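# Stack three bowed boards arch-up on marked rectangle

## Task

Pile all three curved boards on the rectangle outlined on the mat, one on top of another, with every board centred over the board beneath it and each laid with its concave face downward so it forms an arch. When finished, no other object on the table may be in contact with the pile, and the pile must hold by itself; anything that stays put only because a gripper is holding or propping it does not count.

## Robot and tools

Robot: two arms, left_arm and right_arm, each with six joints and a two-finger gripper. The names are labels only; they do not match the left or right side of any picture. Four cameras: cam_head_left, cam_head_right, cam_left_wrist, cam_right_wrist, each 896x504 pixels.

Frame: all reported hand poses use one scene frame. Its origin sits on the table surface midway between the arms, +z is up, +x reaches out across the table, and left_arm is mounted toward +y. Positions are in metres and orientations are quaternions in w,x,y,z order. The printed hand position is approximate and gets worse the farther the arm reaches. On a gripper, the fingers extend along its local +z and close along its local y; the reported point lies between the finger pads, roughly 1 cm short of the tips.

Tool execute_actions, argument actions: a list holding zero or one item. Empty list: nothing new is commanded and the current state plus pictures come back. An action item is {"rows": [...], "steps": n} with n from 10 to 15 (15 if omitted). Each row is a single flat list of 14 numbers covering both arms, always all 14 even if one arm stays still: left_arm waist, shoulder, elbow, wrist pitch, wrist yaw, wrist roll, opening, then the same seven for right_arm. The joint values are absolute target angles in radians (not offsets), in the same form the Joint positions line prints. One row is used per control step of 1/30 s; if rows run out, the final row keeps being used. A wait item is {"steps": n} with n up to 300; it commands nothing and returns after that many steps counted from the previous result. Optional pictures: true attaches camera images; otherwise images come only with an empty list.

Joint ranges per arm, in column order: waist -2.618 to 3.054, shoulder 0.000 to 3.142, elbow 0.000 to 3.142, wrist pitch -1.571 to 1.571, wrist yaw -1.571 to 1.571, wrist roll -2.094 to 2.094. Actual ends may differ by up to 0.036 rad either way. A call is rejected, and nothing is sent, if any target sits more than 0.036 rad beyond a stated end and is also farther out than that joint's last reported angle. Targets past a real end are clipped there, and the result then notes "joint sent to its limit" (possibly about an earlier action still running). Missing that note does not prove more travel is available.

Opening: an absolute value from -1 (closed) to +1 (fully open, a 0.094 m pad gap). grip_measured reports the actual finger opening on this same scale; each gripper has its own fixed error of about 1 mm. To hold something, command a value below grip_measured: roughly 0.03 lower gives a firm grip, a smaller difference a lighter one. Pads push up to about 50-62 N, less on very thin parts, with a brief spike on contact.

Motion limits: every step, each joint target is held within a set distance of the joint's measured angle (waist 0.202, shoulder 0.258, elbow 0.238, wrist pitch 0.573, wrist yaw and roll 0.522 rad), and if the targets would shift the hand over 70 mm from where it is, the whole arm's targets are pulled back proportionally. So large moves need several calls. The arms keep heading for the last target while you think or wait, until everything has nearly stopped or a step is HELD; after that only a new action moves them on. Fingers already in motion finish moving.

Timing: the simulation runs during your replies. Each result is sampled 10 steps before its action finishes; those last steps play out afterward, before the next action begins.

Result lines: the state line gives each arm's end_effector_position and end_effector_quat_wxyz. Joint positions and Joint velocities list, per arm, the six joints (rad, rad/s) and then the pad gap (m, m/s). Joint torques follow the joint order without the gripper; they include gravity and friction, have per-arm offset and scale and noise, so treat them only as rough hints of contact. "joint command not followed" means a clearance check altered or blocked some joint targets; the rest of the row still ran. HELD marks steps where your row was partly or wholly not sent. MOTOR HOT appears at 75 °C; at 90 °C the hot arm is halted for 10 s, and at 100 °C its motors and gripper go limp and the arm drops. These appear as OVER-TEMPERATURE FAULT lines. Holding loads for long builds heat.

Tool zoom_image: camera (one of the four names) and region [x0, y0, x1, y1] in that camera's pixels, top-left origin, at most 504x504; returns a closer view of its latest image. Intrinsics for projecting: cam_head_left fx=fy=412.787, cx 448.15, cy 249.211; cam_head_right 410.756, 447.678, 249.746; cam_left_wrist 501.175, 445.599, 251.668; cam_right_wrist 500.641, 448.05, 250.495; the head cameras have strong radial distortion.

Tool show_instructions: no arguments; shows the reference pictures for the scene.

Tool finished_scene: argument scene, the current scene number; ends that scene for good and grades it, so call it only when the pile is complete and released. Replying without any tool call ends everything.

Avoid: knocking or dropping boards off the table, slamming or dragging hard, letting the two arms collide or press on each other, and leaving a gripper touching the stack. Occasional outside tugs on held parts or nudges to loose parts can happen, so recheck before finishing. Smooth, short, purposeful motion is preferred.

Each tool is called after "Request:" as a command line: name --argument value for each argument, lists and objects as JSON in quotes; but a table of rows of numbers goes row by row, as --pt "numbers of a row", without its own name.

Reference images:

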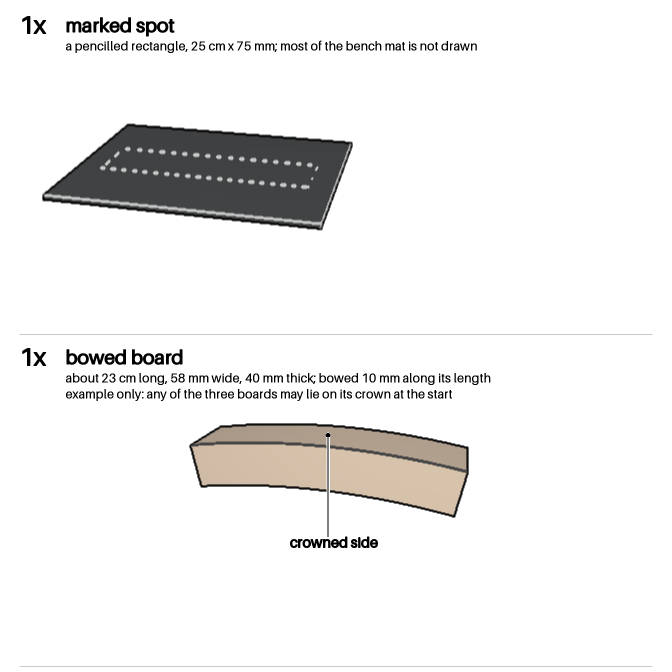

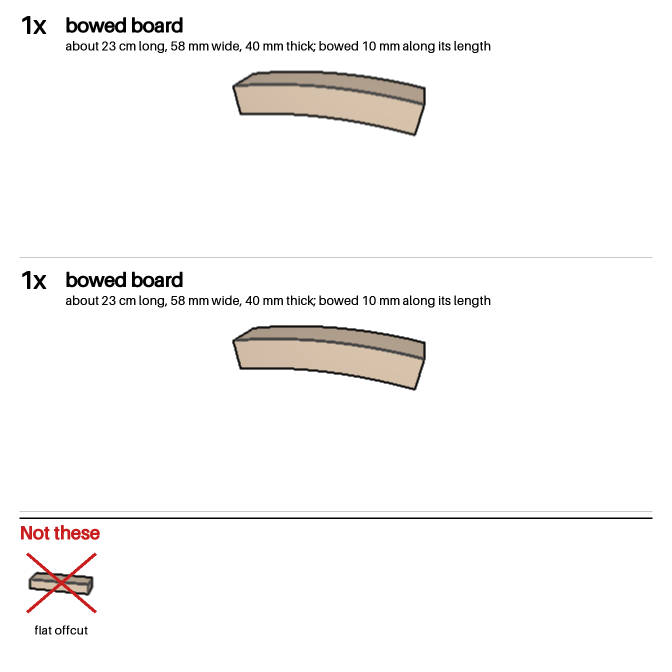

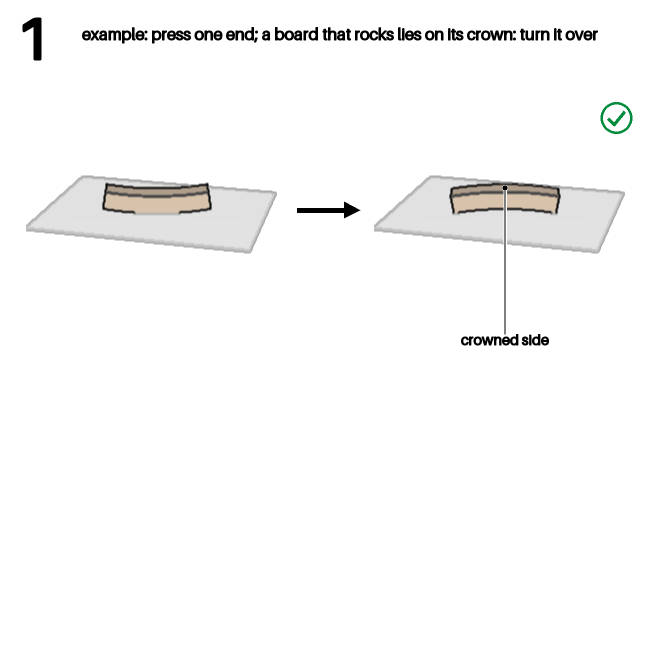

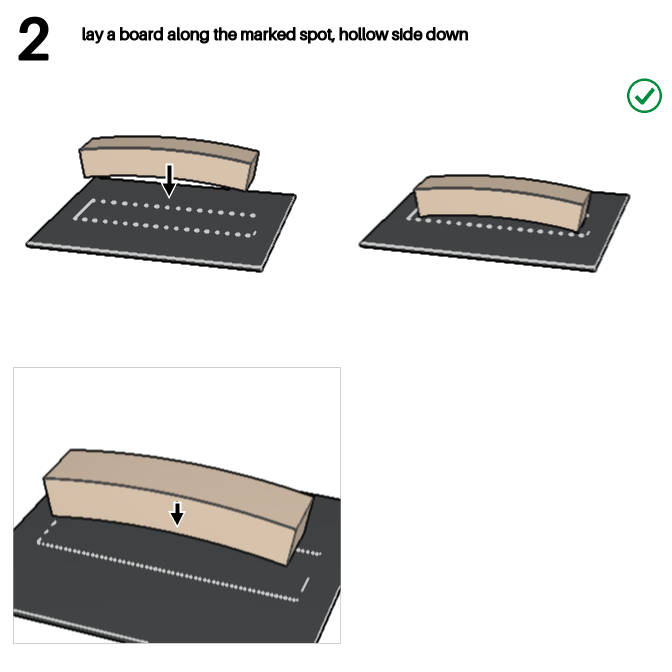

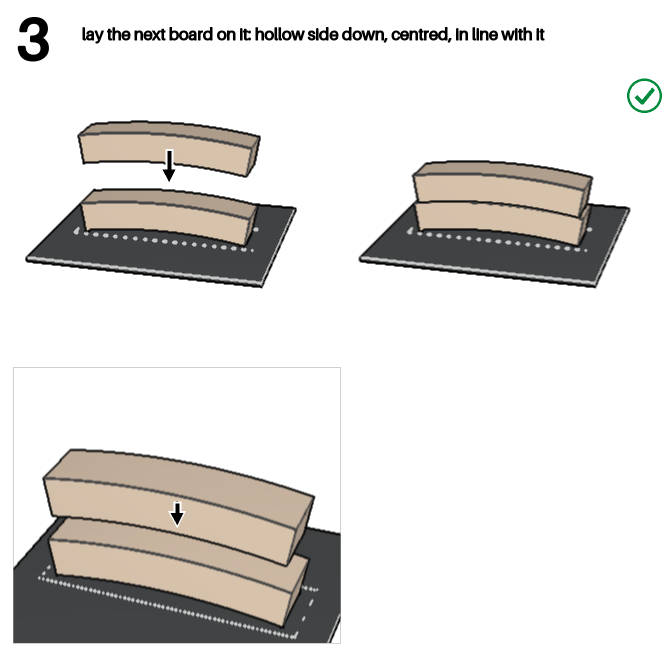

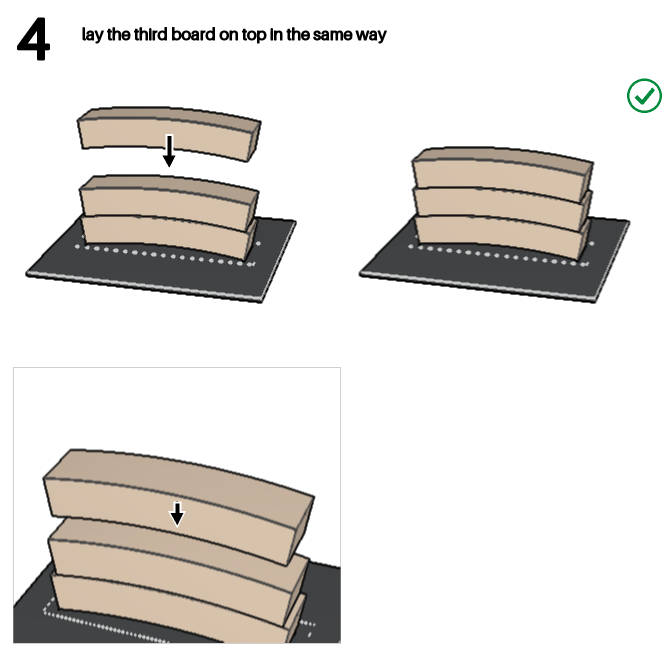

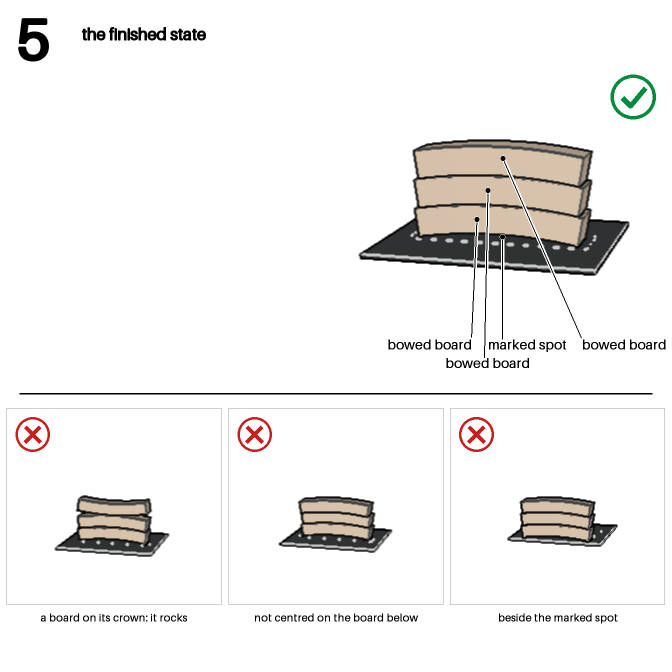

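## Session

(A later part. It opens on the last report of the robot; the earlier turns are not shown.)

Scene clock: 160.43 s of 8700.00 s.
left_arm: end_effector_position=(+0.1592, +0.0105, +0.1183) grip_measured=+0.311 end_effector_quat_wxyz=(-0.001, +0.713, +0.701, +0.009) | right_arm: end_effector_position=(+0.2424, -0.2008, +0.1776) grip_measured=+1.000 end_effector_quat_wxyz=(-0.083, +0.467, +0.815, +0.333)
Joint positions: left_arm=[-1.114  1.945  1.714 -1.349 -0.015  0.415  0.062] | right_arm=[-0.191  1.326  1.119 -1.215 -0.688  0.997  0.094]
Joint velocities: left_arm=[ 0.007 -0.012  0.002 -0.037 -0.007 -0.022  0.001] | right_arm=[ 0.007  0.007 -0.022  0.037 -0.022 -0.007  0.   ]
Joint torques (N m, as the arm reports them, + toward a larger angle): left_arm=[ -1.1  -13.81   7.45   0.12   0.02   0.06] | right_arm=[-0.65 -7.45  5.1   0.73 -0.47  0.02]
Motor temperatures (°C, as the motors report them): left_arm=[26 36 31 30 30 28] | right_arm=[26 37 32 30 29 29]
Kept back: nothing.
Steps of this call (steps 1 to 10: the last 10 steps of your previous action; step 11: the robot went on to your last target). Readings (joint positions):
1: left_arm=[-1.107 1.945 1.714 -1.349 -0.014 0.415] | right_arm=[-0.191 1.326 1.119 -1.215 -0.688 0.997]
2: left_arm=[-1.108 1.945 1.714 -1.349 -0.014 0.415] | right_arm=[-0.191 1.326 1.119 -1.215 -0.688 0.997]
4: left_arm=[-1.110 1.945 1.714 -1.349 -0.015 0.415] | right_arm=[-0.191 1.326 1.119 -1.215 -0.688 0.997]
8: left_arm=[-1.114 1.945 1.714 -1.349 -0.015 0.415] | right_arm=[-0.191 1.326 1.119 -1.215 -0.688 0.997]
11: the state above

Request:
execute_actions --actions '[{"rows": [[-1.116,1.92,1.72,-1.349,-0.015,0.416,0.28,-0.2,1.3,1.1,-1.2,-0.7,1.0,1],[-1.116,1.932,1.72,-1.349,-0.015,0.416,0.28,-0.2,1.3,1.1,-1.2,-0.7,1.0,1],[-1.116,1.939,1.72,-1.349,-0.015,0.416,0.28,-0.2,1.3,1.1,-1.2,-0.7,1.0,1],[-1.116,1.943,1.72,-1.349,-0.015,0.416,0.28,-0.2,1.3,1.1,-1.2,-0.7,1.0,1],[-1.116,1.945,1.72,-1.349,-0.015,0.416,0.28,-0.2,1.3,1.1,-1.2,-0.7,1.0,1],[-1.116,1.947,1.72,-1.349,-0.015,0.416,0.28,-0.2,1.3,1.1,-1.2,-0.7,1.0,1],[-1.116,1.949,1.72,-1.349,-0.015,0.416,0.28,-0.2,1.3,1.1,-1.2,-0.7,1.0,1],[-1.116,1.951,1.72,-1.349,-0.015,0.416,0.28,-0.2,1.3,1.1,-1.2,-0.7,1.0,1],[-1.116,1.953,1.72,-1.349,-0.015,0.416,0.28,-0.2,1.3,1.1,-1.2,-0.7,1.0,1],[-1.116,1.955,1.72,-1.349,-0.015,0.416,0.28,-0.2,1.3,1.1,-1.2,-0.7,1.0,1]], "steps": 13}]'

Request:
execute_actions --actions '[{"rows": [[-1.116,1.95,1.72,-1.349,-0.015,0.416,0.295,-0.2,1.3,1.1,-1.2,-0.7,1.0,1],[-1.116,1.945,1.72,-1.349,-0.015,0.416,0.305,-0.2,1.3,1.1,-1.2,-0.7,1.0,1],[-1.116,1.945,1.72,-1.349,-0.015,0.416,0.312,-0.2,1.3,1.1,-1.2,-0.7,1.0,1],[-1.116,1.945,1.72,-1.349,-0.015,0.416,0.32,-0.2,1.3,1.1,-1.2,-0.7,1.0,1],[-1.116,1.945,1.72,-1.349,-0.015,0.416,0.33,-0.2,1.3,1.1,-1.2,-0.7,1.0,1],[-1.116,1.945,1.72,-1.349,-0.015,0.416,0.36,-0.2,1.3,1.1,-1.2,-0.7,1.0,1],[-1.116,1.945,1.72,-1.349,-0.015,0.416,0.42,-0.2,1.3,1.1,-1.2,-0.7,1.0,1],[-1.116,1.945,1.72,-1.349,-0.015,0.416,0.5,-0.2,1.3,1.1,-1.2,-0.7,1.0,1],[-1.116,1.945,1.72,-1.349,-0.015,0.416,0.6,-0.2,1.3,1.1,-1.2,-0.7,1.0,1],[-1.116,1.945,1.72,-1.349,-0.015,0.416,0.7,-0.2,1.3,1.1,-1.2,-0.7,1.0,1],[-1.116,1.945,1.72,-1.349,-0.015,0.416,0.8,-0.2,1.3,1.1,-1.2,-0.7,1.0,1],[-1.116,1.945,1.72,-1.349,-0.015,0.416,0.9,-0.2,1.3,1.1,-1.2,-0.7,1.0,1],[-1.116,1.945,1.72,-1.349,-0.015,0.416,1.0,-0.2,1.3,1.1,-1.2,-0.7,1.0,1]], "steps": 13}]'

Request:
execute_actions --actions '[{"rows": [[-1.116,1.93,1.72,-1.349,-0.015,0.416,1,-0.2,1.3,1.1,-1.2,-0.7,1.0,1],[-1.116,1.915,1.72,-1.352,-0.015,0.416,1,-0.2,1.3,1.1,-1.2,-0.7,1.0,1],[-1.116,1.90,1.72,-1.36,-0.015,0.416,1,-0.2,1.3,1.1,-1.2,-0.7,1.0,1],[-1.116,1.885,1.72,-1.372,-0.015,0.416,1,-0.2,1.3,1.1,-1.2,-0.7,1.0,1],[-1.116,1.868,1.72,-1.386,-0.015,0.416,1,-0.2,1.3,1.1,-1.2,-0.7,1.0,1],[-1.116,1.85,1.72,-1.40,-0.015,0.416,1,-0.2,1.3,1.1,-1.2,-0.7,1.0,1],[-1.116,1.83,1.72,-1.415,-0.015,0.416,1,-0.2,1.3,1.1,-1.2,-0.7,1.0,1],[-1.116,1.81,1.72,-1.43,-0.015,0.416,1,-0.2,1.3,1.1,-1.2,-0.7,1.0,1],[-1.116,1.79,1.72,-1.445,-0.015,0.416,1,-0.2,1.3,1.1,-1.2,-0.7,1.0,1],[-1.116,1.77,1.72,-1.46,-0.015,0.416,1,-0.2,1.3,1.1,-1.2,-0.7,1.0,1],[-1.116,1.752,1.72,-1.472,-0.015,0.416,1,-0.2,1.3,1.1,-1.2,-0.7,1.0,1],[-1.116,1.736,1.72,-1.482,-0.015,0.416,1,-0.2,1.3,1.1,-1.2,-0.7,1.0,1],[-1.116,1.724,1.72,-1.49,-0.015,0.416,1,-0.2,1.3,1.1,-1.2,-0.7,1.0,1],[-1.116,1.715,1.72,-1.496,-0.015,0.416,1,-0.2,1.3,1.1,-1.2,-0.7,1.0,1],[-1.116,1.71,1.72,-1.5,-0.015,0.416,1,-0.2,1.3,1.1,-1.2,-0.7,1.0,1]], "steps": 15}]'

Request:
execute_actions --actions '[{"steps": 14}]' --pictures true

Scene clock: 163.00 s of 8700.00 s.
left_arm: end_effector_position=(+0.1592, +0.0106, +0.1183) grip_measured=+0.311 end_effector_quat_wxyz=(-0.001, +0.713, +0.701, +0.009) | right_arm: end_effector_position=(+0.2424, -0.2008, +0.1776) grip_measured=+1.000 end_effector_quat_wxyz=(-0.083, +0.467, +0.815, +0.333)
Joint positions: left_arm=[-1.114  1.945  1.714 -1.349 -0.015  0.415  0.062] | right_arm=[-0.191  1.326  1.119 -1.215 -0.688  0.997  0.094]
Joint velocities: left_arm=[-0.002 -0.007 -0.007 -0.051 -0.007 -0.066  0.001] | right_arm=[-0.022 -0.007  0.007 -0.037 -0.007 -0.051  0.   ]
Joint torques (N m, as the arm reports them, + toward a larger angle): left_arm=[ -0.5  -10.74   7.26   0.08   0.    -0.02] | right_arm=[-0.68 -7.44  5.04  0.72 -0.47  0.02]
Motor temperatures (°C, as the motors report them): left_arm=[26 36 31 30 29 28] | right_arm=[26 37 32 30 29 29]
Steps of this call (steps 1 to 15: the robot went on to your last target; steps 16 to 74: nothing new was sent; steps 75 to 77: the first 3 steps of this action). Readings (joint positions):
75: left_arm=[-1.114 1.945 1.714 -1.349 -0.015 0.415] | right_arm=[-0.191 1.326 1.119 -1.215 -0.688 0.997]
76: left_arm=[-1.114 1.945 1.714 -1.349 -0.015 0.415] | right_arm=[-0.191 1.326 1.119 -1.215 -0.688 0.997]
77: the state above

Scene clock: 163.43 s of 8700.00 s.
left_arm: end_effector_position=(+0.1597, +0.0109, +0.1162) grip_measured=+0.319 end_effector_quat_wxyz=(-0.004, +0.713, +0.701, +0.011) | right_arm: end_effector_position=(+0.2424, -0.2008, +0.1776) grip_measured=+1.000 end_effector_quat_wxyz=(-0.083, +0.467, +0.815, +0.333)
Joint positions: left_arm=[-1.114  1.951  1.714 -1.349 -0.018  0.415  0.062] | right_arm=[-0.191  1.326  1.119 -1.215 -0.688  0.997  0.094]
Joint velocities: left_arm=[-0.007  0.012 -0.002 -0.022 -0.022 -0.037  0.001] | right_arm=[-0.007 -0.002 -0.007 -0.037 -0.007  0.022  0.   ]
Joint torques (N m, as the arm reports them, + toward a larger angle): left_arm=[ -0.32 -10.83   7.14   0.08   0.03   0.02] | right_arm=[-0.65 -7.47  5.11  0.71 -0.46  0.02]
Motor temperatures (°C, as the motors report them): left_arm=[26 36 31 30 29 28] | right_arm=[26 37 32 30 29 29]
Steps of this call (steps 1 to 10: the last 10 steps of your previous action; steps 11 to 13: the first 3 steps of this action). Readings (joint positions):
11: left_arm=[-1.114 1.951 1.714 -1.349 -0.018 0.415] | right_arm=[-0.191 1.326 1.119 -1.215 -0.688 0.997]
12: left_arm=[-1.114 1.951 1.714 -1.349 -0.018 0.415] | right_arm=[-0.191 1.326 1.119 -1.215 -0.688 0.997]
13: the state above

Scene clock: 163.93 s of 8700.00 s.
left_arm: end_effector_position=(+0.1594, +0.0116, +0.1206) grip_measured=+1.000 end_effector_quat_wxyz=(+0.001, +0.713, +0.701, +0.010) | right_arm: end_effector_position=(+0.2424, -0.2008, +0.1776) grip_measured=+1.000 end_effector_quat_wxyz=(-0.083, +0.467, +0.815, +0.333)
Joint positions: left_arm=[-1.114  1.938  1.714 -1.352 -0.018  0.415  0.094] | right_arm=[-0.191  1.326  1.119 -1.215 -0.688  0.997  0.094]
Joint velocities: left_arm=[-0.002 -0.237 -0.012 -0.125 -0.007  0.022  0.   ] | right_arm=[-0.017 -0.002  0.002 -0.022 -0.007 -0.037  0.   ]
Joint torques (N m, as the arm reports them, + toward a larger angle): left_arm=[ -0.32 -15.02   7.27  -0.16   0.01   0.  ] | right_arm=[-0.67 -7.46  5.08  0.73 -0.46  0.03]
Motor temperatures (°C, as the motors report them): left_arm=[26 36 31 30 29 28] | right_arm=[26 37 32 30 29 29]
Steps of this call (steps 1 to 10: the last 10 steps of your previous action; steps 11 to 15: the first 5 steps of this action). Readings (joint positions):
11: left_arm=[-1.114 1.951 1.714 -1.349 -0.018 0.415] | right_arm=[-0.191 1.326 1.119 -1.215 -0.688 0.997]
12: left_arm=[-1.114 1.951 1.714 -1.349 -0.018 0.415] | right_arm=[-0.191 1.326 1.119 -1.215 -0.688 0.997]
14: left_arm=[-1.114 1.946 1.714 -1.350 -0.018 0.415] | right_arm=[-0.191 1.326 1.119 -1.215 -0.688 0.997]
15: the state above

Scene clock: 164.40 s of 8700.00 s.
left_arm: end_effector_position=(+0.1438, +0.0487, +0.1914) grip_measured=+1.000 end_effector_quat_wxyz=(+0.044, +0.713, +0.700, -0.008) | right_arm: end_effector_position=(+0.2424, -0.2008, +0.1776) grip_measured=+1.000 end_effector_quat_wxyz=(-0.083, +0.467, +0.815, +0.333)
Joint positions: left_arm=[-1.114  1.718  1.714 -1.481 -0.018  0.415  0.094] | right_arm=[-0.191  1.326  1.119 -1.215 -0.688  0.997  0.094]
Joint velocities: left_arm=[-0.002  0.007 -0.007 -0.051 -0.007 -0.007  0.   ] | right_arm=[-0.002  0.002  0.002  0.051  0.022  0.051  0.   ]
Joint torques (N m, as the arm reports them, + toward a larger angle): left_arm=[-0.19 -8.69  7.17  0.24  0.02  0.03] | right_arm=[-0.7  -7.47  5.08  0.71 -0.47  0.02]
Motor temperatures (°C, as the motors report them): left_arm=[26 36 31 30 29 28] | right_arm=[26 37 32 30 29 29]
Kept back: nothing.
Steps of this call (steps 1 to 10: the last 10 steps of your previous action; steps 11 to 14: the robot went on to your last target). Readings (joint positions):
1: left_arm=[-1.114 1.927 1.714 -1.356 -0.018 0.415] | right_arm=[-0.191 1.326 1.119 -1.215 -0.688 0.997]
2: left_arm=[-1.114 1.911 1.714 -1.363 -0.018 0.415] | right_arm=[-0.191 1.326 1.119 -1.215 -0.688 0.997]
4: left_arm=[-1.114 1.870 1.714 -1.381 -0.018 0.415] | right_arm=[-0.191 1.326 1.119 -1.215 -0.688 0.997]
8: left_arm=[-1.114 1.775 1.714 -1.428 -0.018 0.415] | right_arm=[-0.191 1.326 1.119 -1.215 -0.688 0.997]
14: the state above

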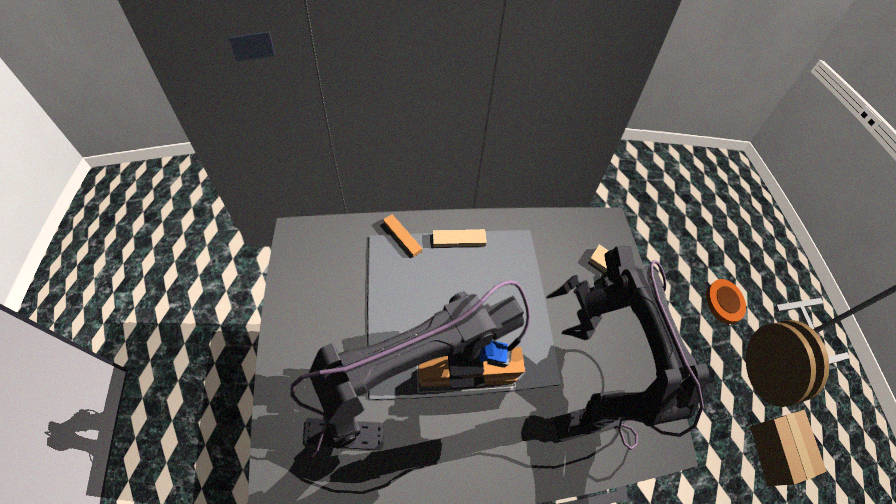

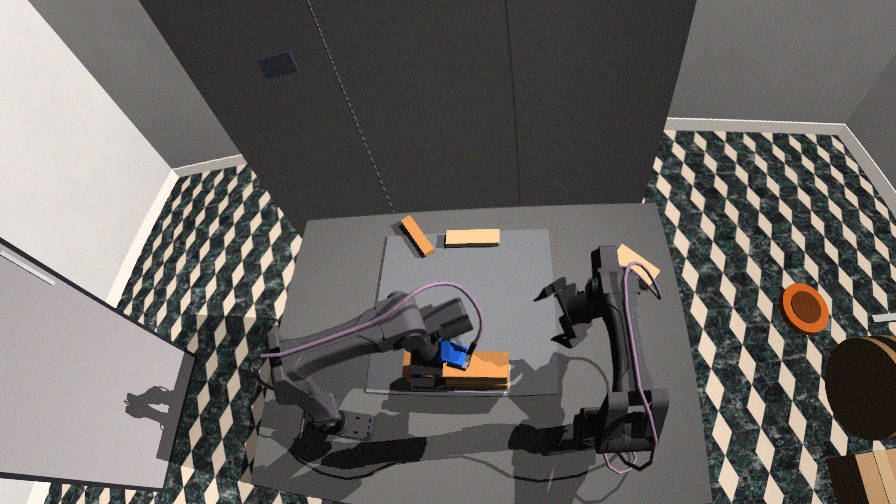

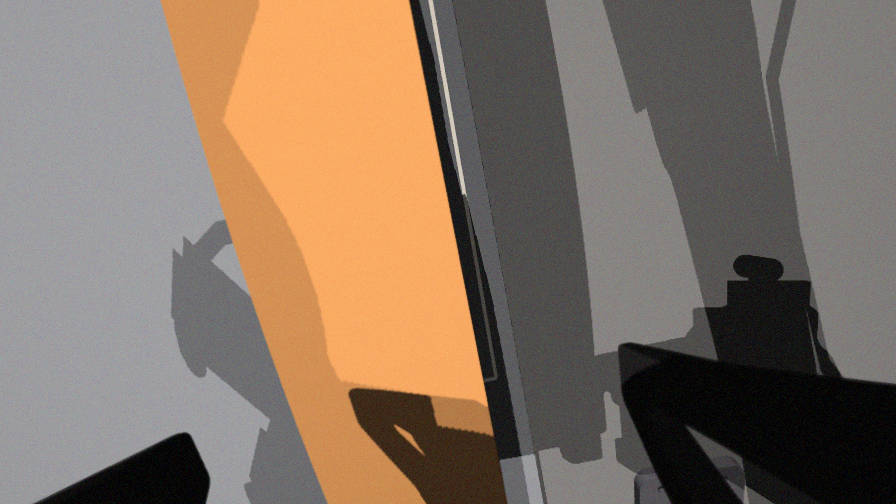

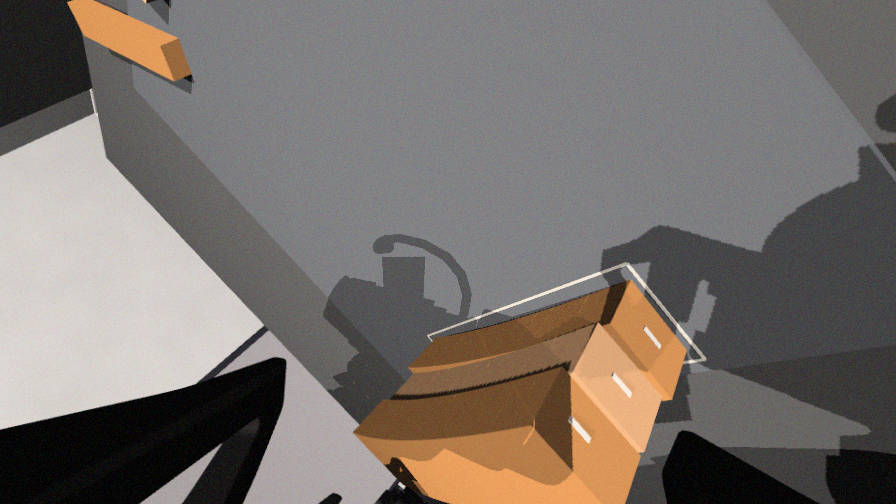

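Request:
zoom_image --camera "cam_right_wrist" --region '[340, 255, 730, 504]'

Request:
zoom_image --camera "cam_head_right" --region '[480, 345, 530, 400]'

Request:
zoom_image --camera "cam_head_left" --region '[405, 345, 455, 400]'

Region (340, 255, 730, 504) of cam_right_wrist's 896x504 image, scaled by 1.292, with more detail than that image has; it fills the top 322 rows of this view, and the rest is white.

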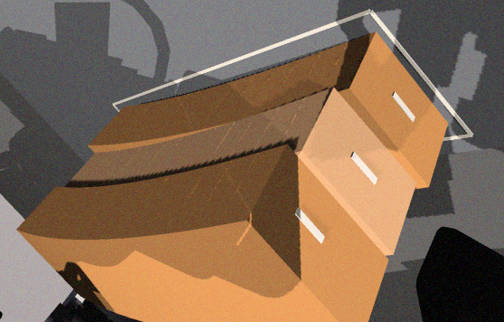

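Region (480, 345, 530, 400) of cam_head_right's 896x504 image, scaled by 9.164, with more detail than that image has; it fills the left 458 columns of this view, and the rest is white.

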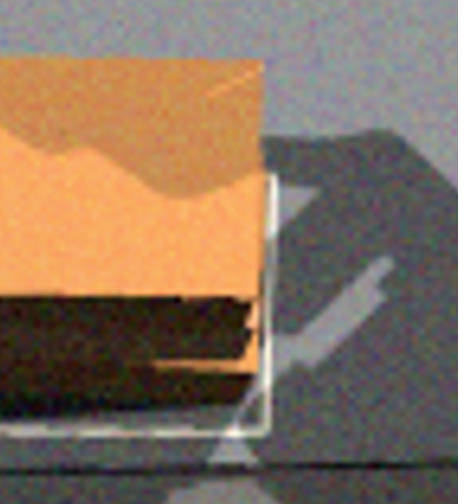

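Region (405, 345, 455, 400) of cam_head_left's 896x504 image, scaled by 9.164, with more detail than that image has; it fills the left 458 columns of this view, and the rest is white.

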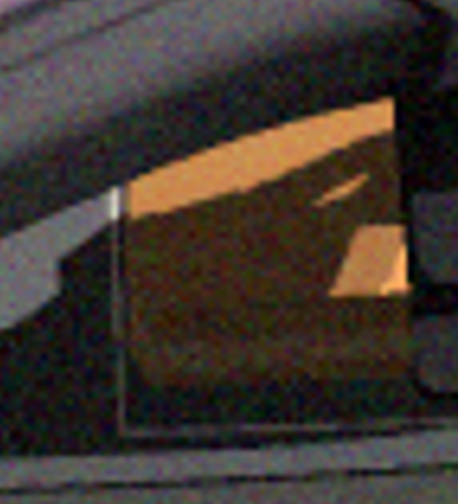

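Request:
finished_scene --scene 1

The scene is finished: the task was done.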